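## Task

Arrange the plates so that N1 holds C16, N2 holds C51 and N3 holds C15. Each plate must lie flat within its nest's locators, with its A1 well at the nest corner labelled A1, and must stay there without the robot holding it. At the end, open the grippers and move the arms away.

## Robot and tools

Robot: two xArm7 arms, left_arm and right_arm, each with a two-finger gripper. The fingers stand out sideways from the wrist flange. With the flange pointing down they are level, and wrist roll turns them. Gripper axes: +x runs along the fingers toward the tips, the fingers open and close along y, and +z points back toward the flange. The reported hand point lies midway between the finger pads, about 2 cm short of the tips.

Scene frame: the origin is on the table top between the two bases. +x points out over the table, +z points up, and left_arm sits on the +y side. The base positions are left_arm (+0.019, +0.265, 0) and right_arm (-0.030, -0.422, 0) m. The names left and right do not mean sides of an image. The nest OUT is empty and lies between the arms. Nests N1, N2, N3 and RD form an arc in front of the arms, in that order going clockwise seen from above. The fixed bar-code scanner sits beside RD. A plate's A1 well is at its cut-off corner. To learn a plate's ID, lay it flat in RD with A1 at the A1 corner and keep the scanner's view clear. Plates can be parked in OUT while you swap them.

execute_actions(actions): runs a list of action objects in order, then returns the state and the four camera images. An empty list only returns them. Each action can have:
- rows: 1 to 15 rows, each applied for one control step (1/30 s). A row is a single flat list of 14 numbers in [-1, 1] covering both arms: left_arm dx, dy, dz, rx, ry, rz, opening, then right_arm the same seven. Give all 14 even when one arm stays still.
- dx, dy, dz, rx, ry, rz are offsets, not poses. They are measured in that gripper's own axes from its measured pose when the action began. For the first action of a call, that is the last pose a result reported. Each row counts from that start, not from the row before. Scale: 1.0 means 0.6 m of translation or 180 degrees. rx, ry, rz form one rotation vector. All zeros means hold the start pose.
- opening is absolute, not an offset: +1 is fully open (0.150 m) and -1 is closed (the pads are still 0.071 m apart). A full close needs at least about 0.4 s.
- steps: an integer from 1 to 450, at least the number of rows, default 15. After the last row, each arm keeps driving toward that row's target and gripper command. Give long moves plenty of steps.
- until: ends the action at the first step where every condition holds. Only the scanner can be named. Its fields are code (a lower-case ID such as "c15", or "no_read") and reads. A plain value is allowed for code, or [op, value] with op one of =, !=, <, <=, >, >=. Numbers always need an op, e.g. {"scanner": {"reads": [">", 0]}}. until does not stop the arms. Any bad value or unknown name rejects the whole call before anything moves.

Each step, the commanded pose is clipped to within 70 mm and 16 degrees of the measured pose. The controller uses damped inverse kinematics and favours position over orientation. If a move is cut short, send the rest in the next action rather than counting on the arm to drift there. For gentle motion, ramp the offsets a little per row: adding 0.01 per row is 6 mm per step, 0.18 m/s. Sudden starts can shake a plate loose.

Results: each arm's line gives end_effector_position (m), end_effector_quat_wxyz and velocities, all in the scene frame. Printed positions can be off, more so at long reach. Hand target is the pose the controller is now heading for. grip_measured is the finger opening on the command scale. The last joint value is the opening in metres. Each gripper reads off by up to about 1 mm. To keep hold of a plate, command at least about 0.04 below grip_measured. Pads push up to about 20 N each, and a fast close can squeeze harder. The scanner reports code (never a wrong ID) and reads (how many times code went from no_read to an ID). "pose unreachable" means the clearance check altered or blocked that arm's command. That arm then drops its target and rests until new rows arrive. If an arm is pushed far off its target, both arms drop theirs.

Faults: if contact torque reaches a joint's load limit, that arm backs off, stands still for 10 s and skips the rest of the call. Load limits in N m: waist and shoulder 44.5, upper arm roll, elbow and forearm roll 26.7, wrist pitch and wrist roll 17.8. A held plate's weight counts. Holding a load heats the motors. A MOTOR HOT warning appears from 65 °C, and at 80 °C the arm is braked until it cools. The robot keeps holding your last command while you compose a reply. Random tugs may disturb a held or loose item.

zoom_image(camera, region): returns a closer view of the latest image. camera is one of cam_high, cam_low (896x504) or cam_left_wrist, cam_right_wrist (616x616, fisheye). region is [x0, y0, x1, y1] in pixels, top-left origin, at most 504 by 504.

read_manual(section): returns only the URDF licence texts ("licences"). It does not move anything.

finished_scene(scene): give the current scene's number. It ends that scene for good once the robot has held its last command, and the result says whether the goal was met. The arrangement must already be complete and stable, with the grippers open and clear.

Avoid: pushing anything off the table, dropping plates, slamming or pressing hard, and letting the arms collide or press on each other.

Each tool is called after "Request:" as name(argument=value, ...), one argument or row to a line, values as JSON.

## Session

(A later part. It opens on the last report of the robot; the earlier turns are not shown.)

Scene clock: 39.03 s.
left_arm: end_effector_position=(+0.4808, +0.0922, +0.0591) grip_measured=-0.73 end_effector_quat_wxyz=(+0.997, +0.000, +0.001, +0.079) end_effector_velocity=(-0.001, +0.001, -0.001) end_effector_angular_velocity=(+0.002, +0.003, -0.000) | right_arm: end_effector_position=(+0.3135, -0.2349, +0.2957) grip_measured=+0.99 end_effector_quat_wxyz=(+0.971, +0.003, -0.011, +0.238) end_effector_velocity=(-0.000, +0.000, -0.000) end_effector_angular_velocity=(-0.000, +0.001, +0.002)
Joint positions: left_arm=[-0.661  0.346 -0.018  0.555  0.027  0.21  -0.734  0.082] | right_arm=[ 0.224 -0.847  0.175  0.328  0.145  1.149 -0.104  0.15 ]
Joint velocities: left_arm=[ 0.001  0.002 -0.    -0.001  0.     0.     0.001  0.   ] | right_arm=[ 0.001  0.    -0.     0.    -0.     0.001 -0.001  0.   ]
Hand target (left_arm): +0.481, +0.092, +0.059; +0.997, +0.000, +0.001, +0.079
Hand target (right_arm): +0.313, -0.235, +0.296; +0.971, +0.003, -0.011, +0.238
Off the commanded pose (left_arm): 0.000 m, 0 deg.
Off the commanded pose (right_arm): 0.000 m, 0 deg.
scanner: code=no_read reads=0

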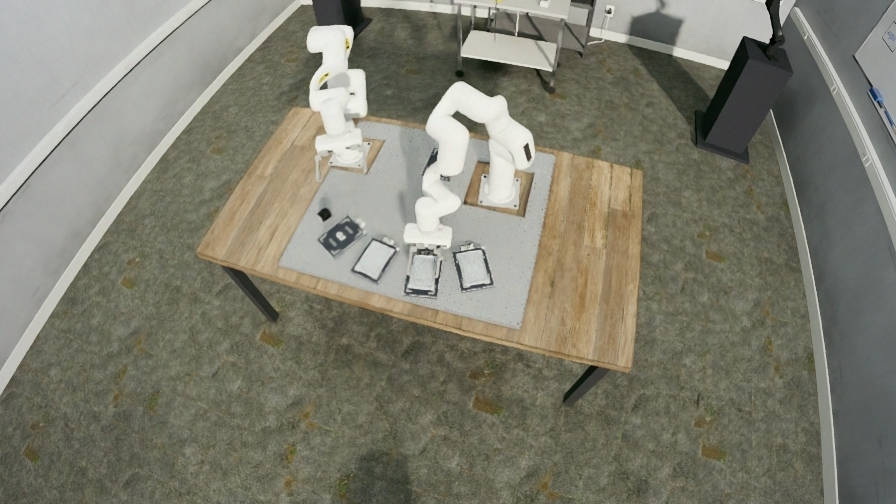

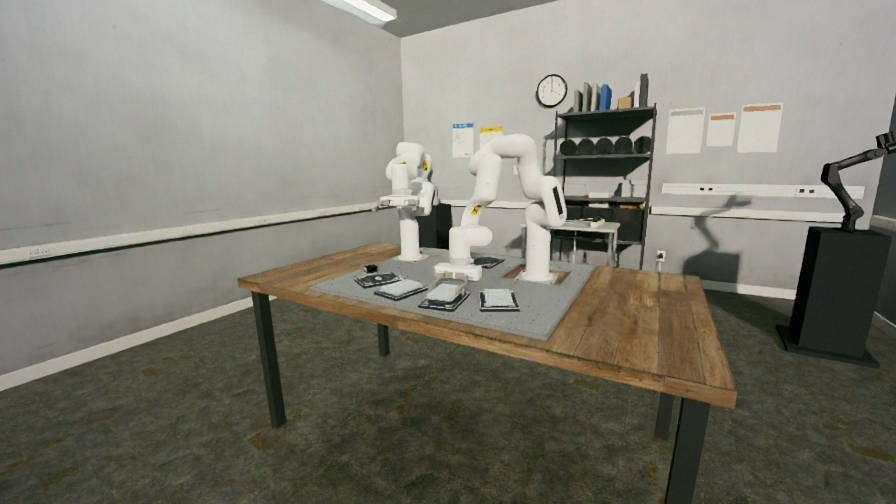

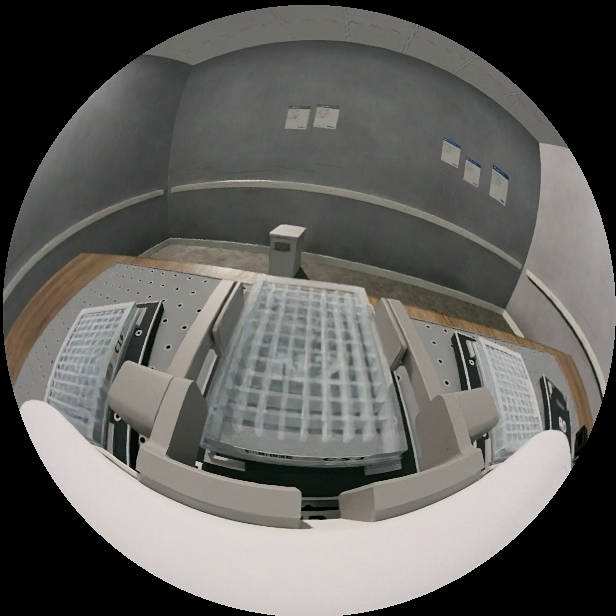

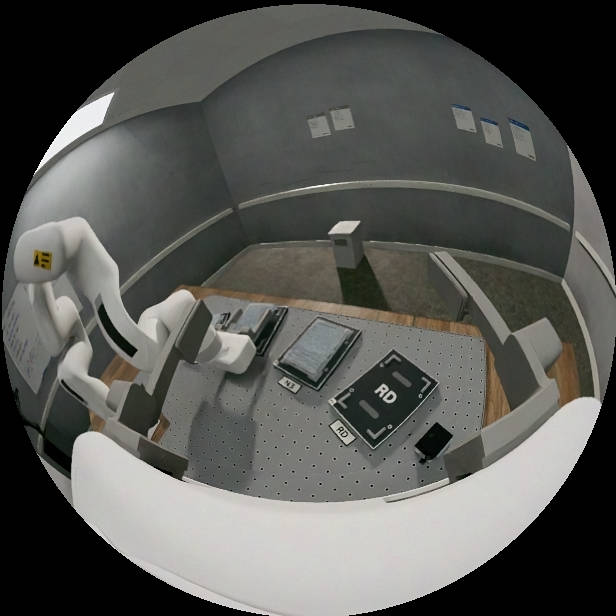

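Request:
execute_actions(
  actions=[
    {"rows": [[0.007,0,0,0,0,0.005,-0.8, 0,0,0,0,0,0,1],[0.007,0,0,0,0,0.005,-0.8, 0,0,0,0,0,0,1],[0.007,0,0,0,0,0.005,-0.8, 0,0,0,0,0,0,1],[0.007,0,0,0,0,0.005,-0.8, 0,0,0,0,0,0,1],[0.007,0,0,0,0,0.005,-0.8, 0,0,0,0,0,0,1],[0.007,0,-0.004,0,0,0.005,-0.8, 0,0,0,0,0,0,1],[0.007,0,-0.008,0,0,0.005,-0.8, 0,0,0,0,0,0,1],[0.007,0,-0.012,0,0,0.005,-0.8, 0,0,0,0,0,0,1],[0.007,0,-0.016,0,0,0.005,-0.8, 0,0,0,0,0,0,1],[0.007,0,-0.02,0,0,0.005,-0.8, 0,0,0,0,0,0,1],[0.007,0,-0.024,0,0,0.005,-0.8, 0,0,0,0,0,0,1]], "steps": 26},
  ],
)

Request:
zoom_image(
  camera="cam_high",
  region=[370, 210, 480, 305],
)

Request:
zoom_image(
  camera="cam_left_wrist",
  region=[180, 400, 430, 500],
)

Scene clock: 40.43 s.
left_arm: end_effector_position=(+0.4853, +0.0917, +0.0457) grip_measured=-0.72 end_effector_quat_wxyz=(+0.996, -0.001, -0.000, +0.086) end_effector_velocity=(+0.000, +0.001, -0.001) end_effector_angular_velocity=(+0.001, +0.001, +0.002) | right_arm: end_effector_position=(+0.3135, -0.2349, +0.2957) grip_measured=+0.99 end_effector_quat_wxyz=(+0.971, +0.003, -0.011, +0.238) end_effector_velocity=(+0.000, -0.000, +0.000) end_effector_angular_velocity=(-0.000, -0.000, -0.001)
Joint positions: left_arm=[-0.665  0.406 -0.014  0.583  0.025  0.176 -0.746  0.082] | right_arm=[ 0.224 -0.847  0.175  0.328  0.145  1.149 -0.104  0.15 ]
Joint velocities: left_arm=[ 0.001  0.001  0.     0.     0.     0.    -0.001  0.   ] | right_arm=[-0.001  0.     0.     0.    -0.     0.     0.    -0.   ]
Hand target (left_arm): +0.485, +0.093, +0.045; +0.996, +0.000, +0.001, +0.086
Hand target (right_arm): +0.313, -0.235, +0.296; +0.971, +0.003, -0.011, +0.238
Off the commanded pose (left_arm): 0.002 m, 0 deg.
Off the commanded pose (right_arm): 0.000 m, 0 deg.
scanner: code=no_read reads=0

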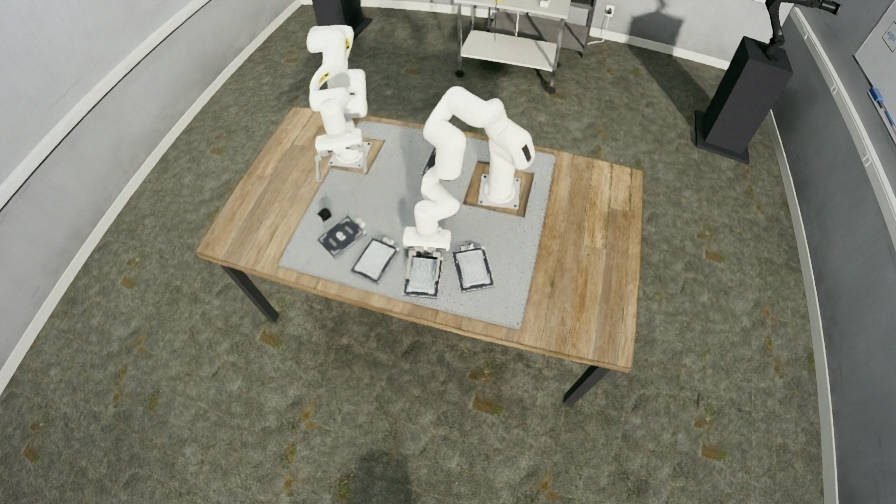

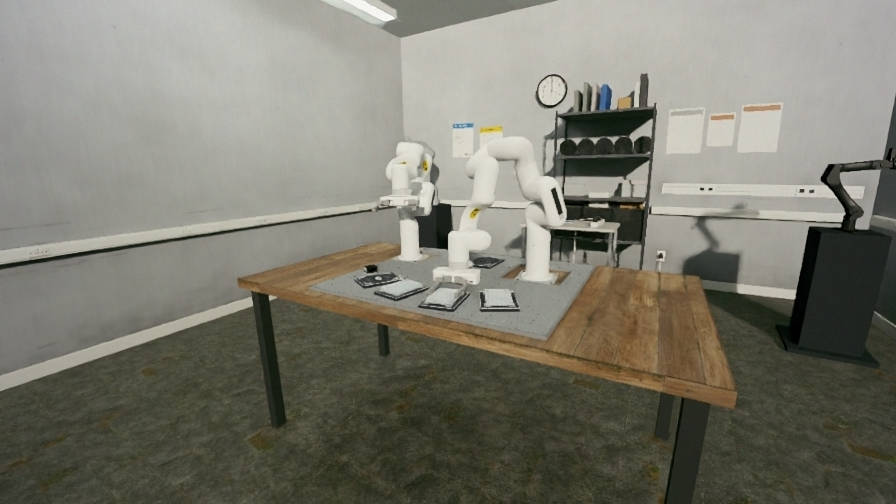

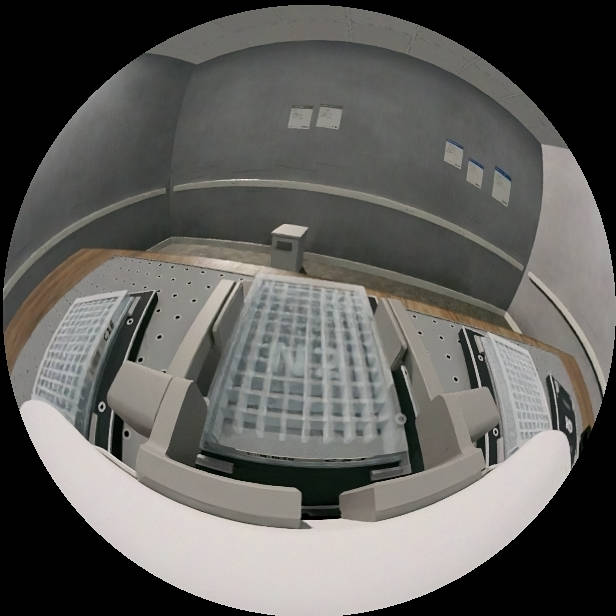

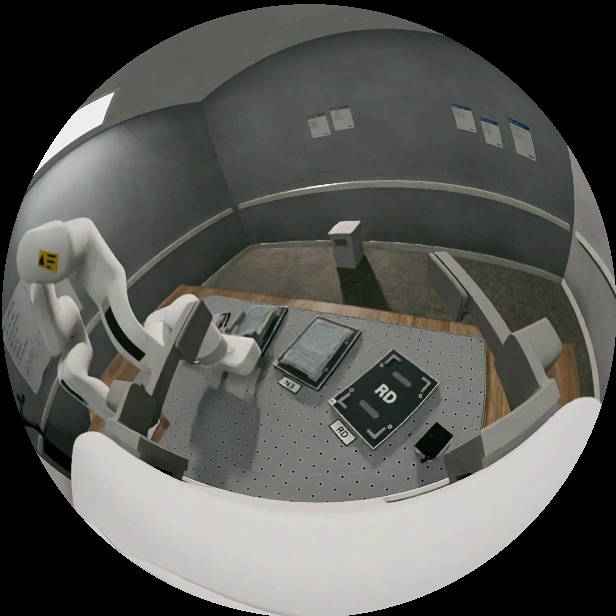

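Region (370, 210, 480, 305) of cam_high's 896x504 image, scaled by 4.582, with more detail than that image has; it fills the top 435 rows of this view, and the rest is white.

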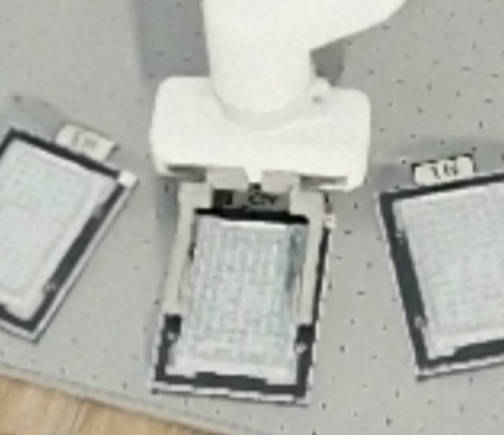

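Region (180, 400, 430, 500) of cam_left_wrist's 616x616 image, scaled by 2.016, with more detail than that image has; it fills the top 202 rows of this view, and the rest is white.

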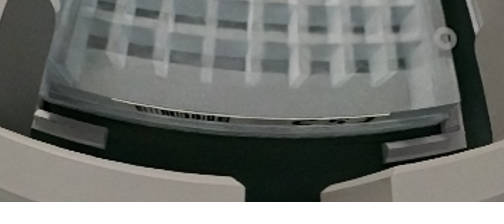

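Request:
execute_actions(
  actions=[
    {"rows": [[-0.002,-0.002,0.001,0,0,0,-0.6, 0,0,0,0,0,0,1],[-0.002,-0.002,0.001,0,0,0,-0.4, 0,0,0,0,0,0,1],[-0.002,-0.002,0.001,0,0,0,-0.1, 0,0,0,0,0,0,1]], "steps": 14},
    {"rows": [[0,0,0.03,0,0,0,-0.1, 0,0,0,0,0,0,1],[0,0,0.06,0,0,0,-0.1, 0,0,0,0,0,0,1],[-0.03,0,0.09,0,0,0,-0.1, 0,0,0,0,0,0,1],[-0.08,0,0.12,0,0,0,-0.1, 0,0,0,0,0,0,1]], "steps": 22},
  ],
)

Request:
zoom_image(
  camera="cam_high",
  region=[340, 210, 510, 305],
)

Request:
zoom_image(
  camera="cam_low",
  region=[360, 260, 540, 320],
)

Scene clock: 41.80 s.
left_arm: end_effector_position=(+0.4368, +0.0832, +0.1172) grip_measured=-0.10 end_effector_quat_wxyz=(+0.996, +0.000, +0.000, +0.086) end_effector_velocity=(+0.000, -0.002, +0.003) end_effector_angular_velocity=(-0.004, -0.005, -0.002) | right_arm: end_effector_position=(+0.3135, -0.2349, +0.2957) grip_measured=+0.99 end_effector_quat_wxyz=(+0.971, +0.003, -0.011, +0.238) end_effector_velocity=(-0.000, +0.000, +0.000) end_effector_angular_velocity=(+0.001, -0.000, +0.001)
Joint positions: left_arm=[-0.731  0.065 -0.048  0.43   0.009  0.366 -0.832  0.107] | right_arm=[ 0.224 -0.847  0.175  0.328  0.145  1.149 -0.104  0.15 ]
Joint velocities: left_arm=[-0.001 -0.006 -0.002 -0.    -0.    -0.    -0.001 -0.   ] | right_arm=[ 0.001 -0.001 -0.    -0.     0.     0.    -0.001 -0.   ]
Hand target (left_arm): +0.437, +0.083, +0.118; +0.996, -0.000, -0.000, +0.086
Hand target (right_arm): +0.313, -0.235, +0.296; +0.971, +0.003, -0.011, +0.238
Off the commanded pose (left_arm): 0.001 m, 0 deg.
Off the commanded pose (right_arm): 0.000 m, 0 deg.
scanner: code=no_read reads=0

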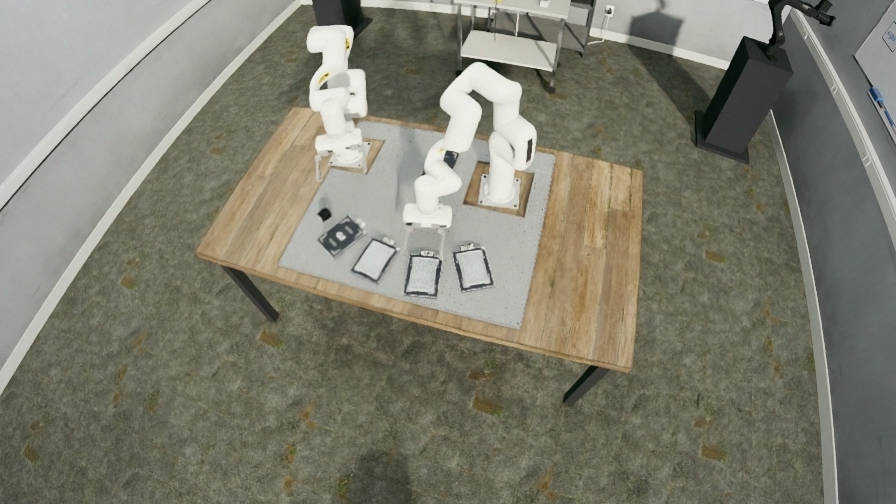

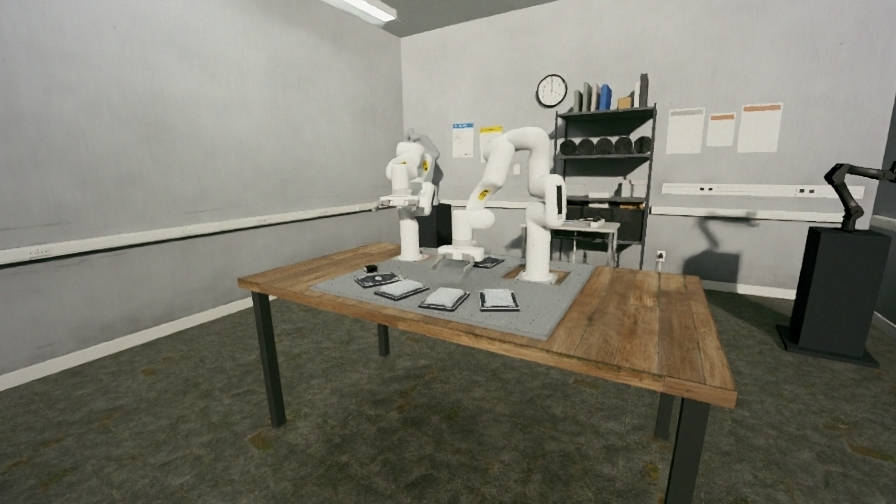

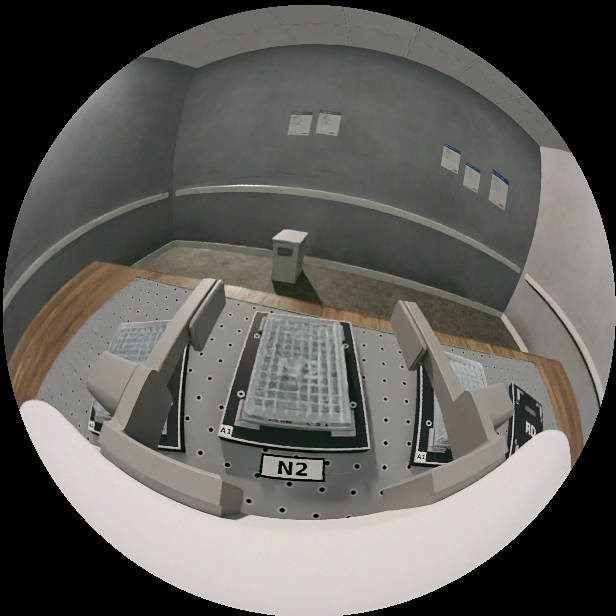

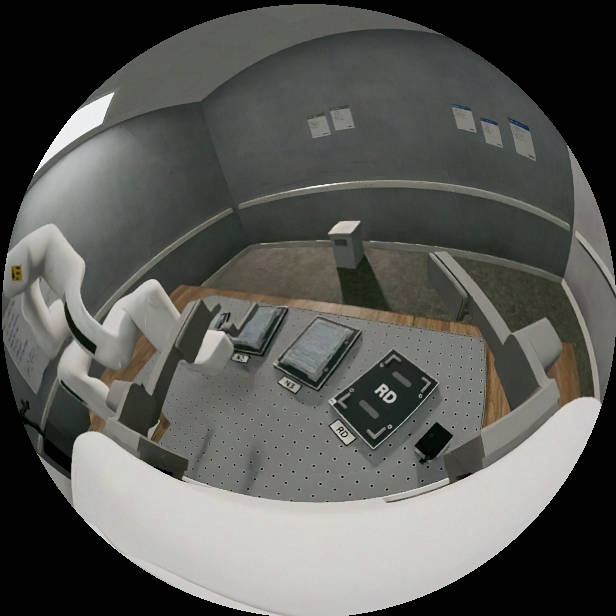

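Region (340, 210, 510, 305) of cam_high's 896x504 image, scaled by 2.965, with more detail than that image has; it fills the top 282 rows of this view, and the rest is white.

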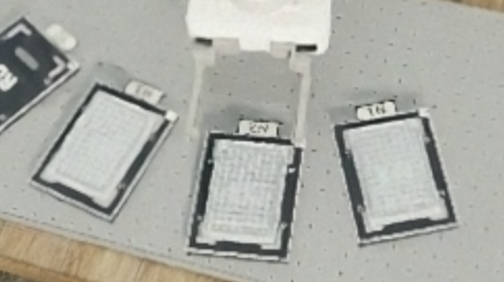

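Region (360, 260, 540, 320) of cam_low's 896x504 image, scaled by 2.800, with more detail than that image has.

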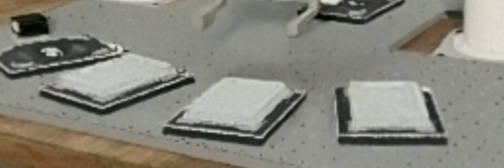

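All three plates look seated. Moving the left arm clear, then finishing the scene.

Request:
execute_actions(
  actions=[
    {"rows": [[-0.12,0.25,0.25,0,0,0,1, 0,0,0,0,0,0,1]], "steps": 30},
  ],
)

Request:
finished_scene(
  scene=1,
)

Scene clock: 42.90 s.
left_arm: end_effector_position=(+0.3403, +0.2181, +0.2654) grip_measured=+1.00 end_effector_quat_wxyz=(+0.996, +0.001, -0.000, +0.087) end_effector_velocity=(-0.011, +0.004, -0.007) end_effector_angular_velocity=(+0.016, +0.051, -0.011) | right_arm: end_effector_position=(+0.3135, -0.2349, +0.2957) grip_measured=+0.99 end_effector_quat_wxyz=(+0.971, +0.003, -0.011, +0.238) end_effector_velocity=(-0.000, +0.000, -0.000) end_effector_angular_velocity=(-0.001, +0.000, +0.002)
Joint positions: left_arm=[-0.599 -1.093  0.074  0.152  0.071  1.245 -0.633  0.15 ] | right_arm=[ 0.224 -0.847  0.175  0.328  0.145  1.149 -0.104  0.15 ]
Joint velocities: left_arm=[-0.002 -0.035  0.004 -0.    -0.004  0.088  0.013  0.   ] | right_arm=[ 0.     0.     0.    -0.    -0.001 -0.    -0.002 -0.   ]
Hand target (left_arm): +0.340, +0.218, +0.266; +0.996, +0.000, +0.000, +0.086
Hand target (right_arm): +0.313, -0.235, +0.296; +0.971, +0.003, -0.011, +0.238
Off the commanded pose (left_arm): 0.002 m, 0 deg.
Off the commanded pose (right_arm): 0.000 m, 0 deg.
scanner: code=no_read reads=0

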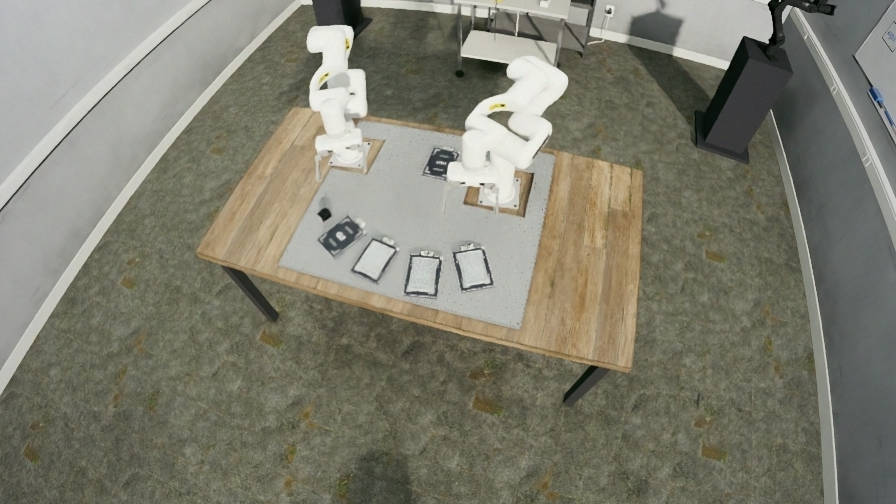

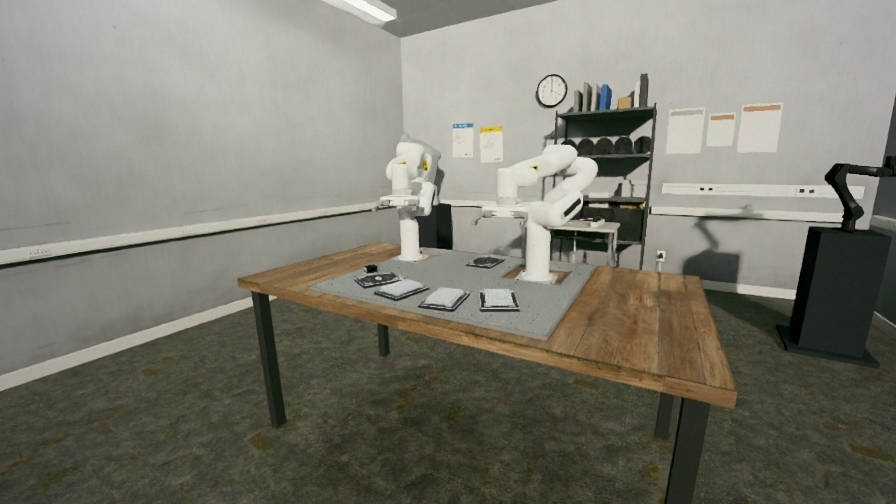

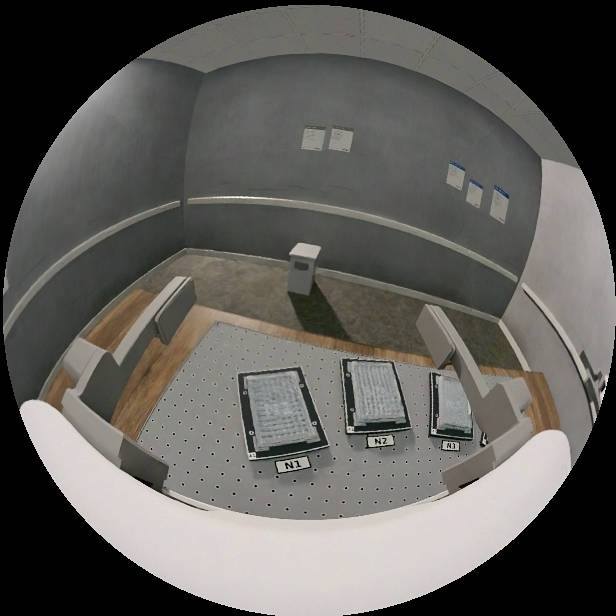

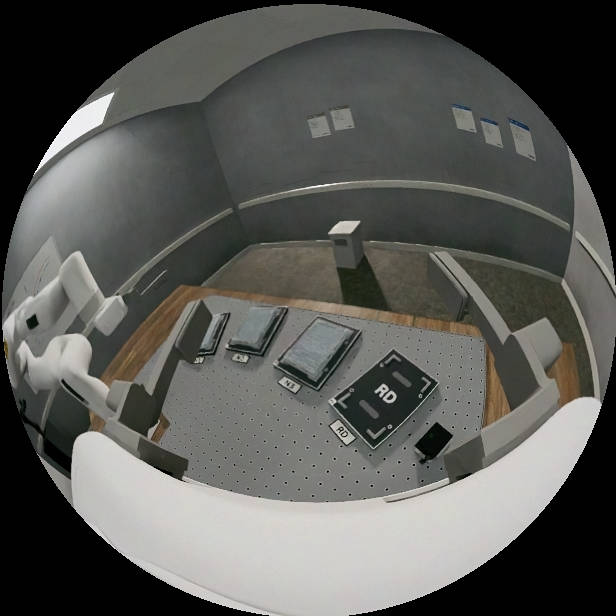

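The scene is finished: the task was done.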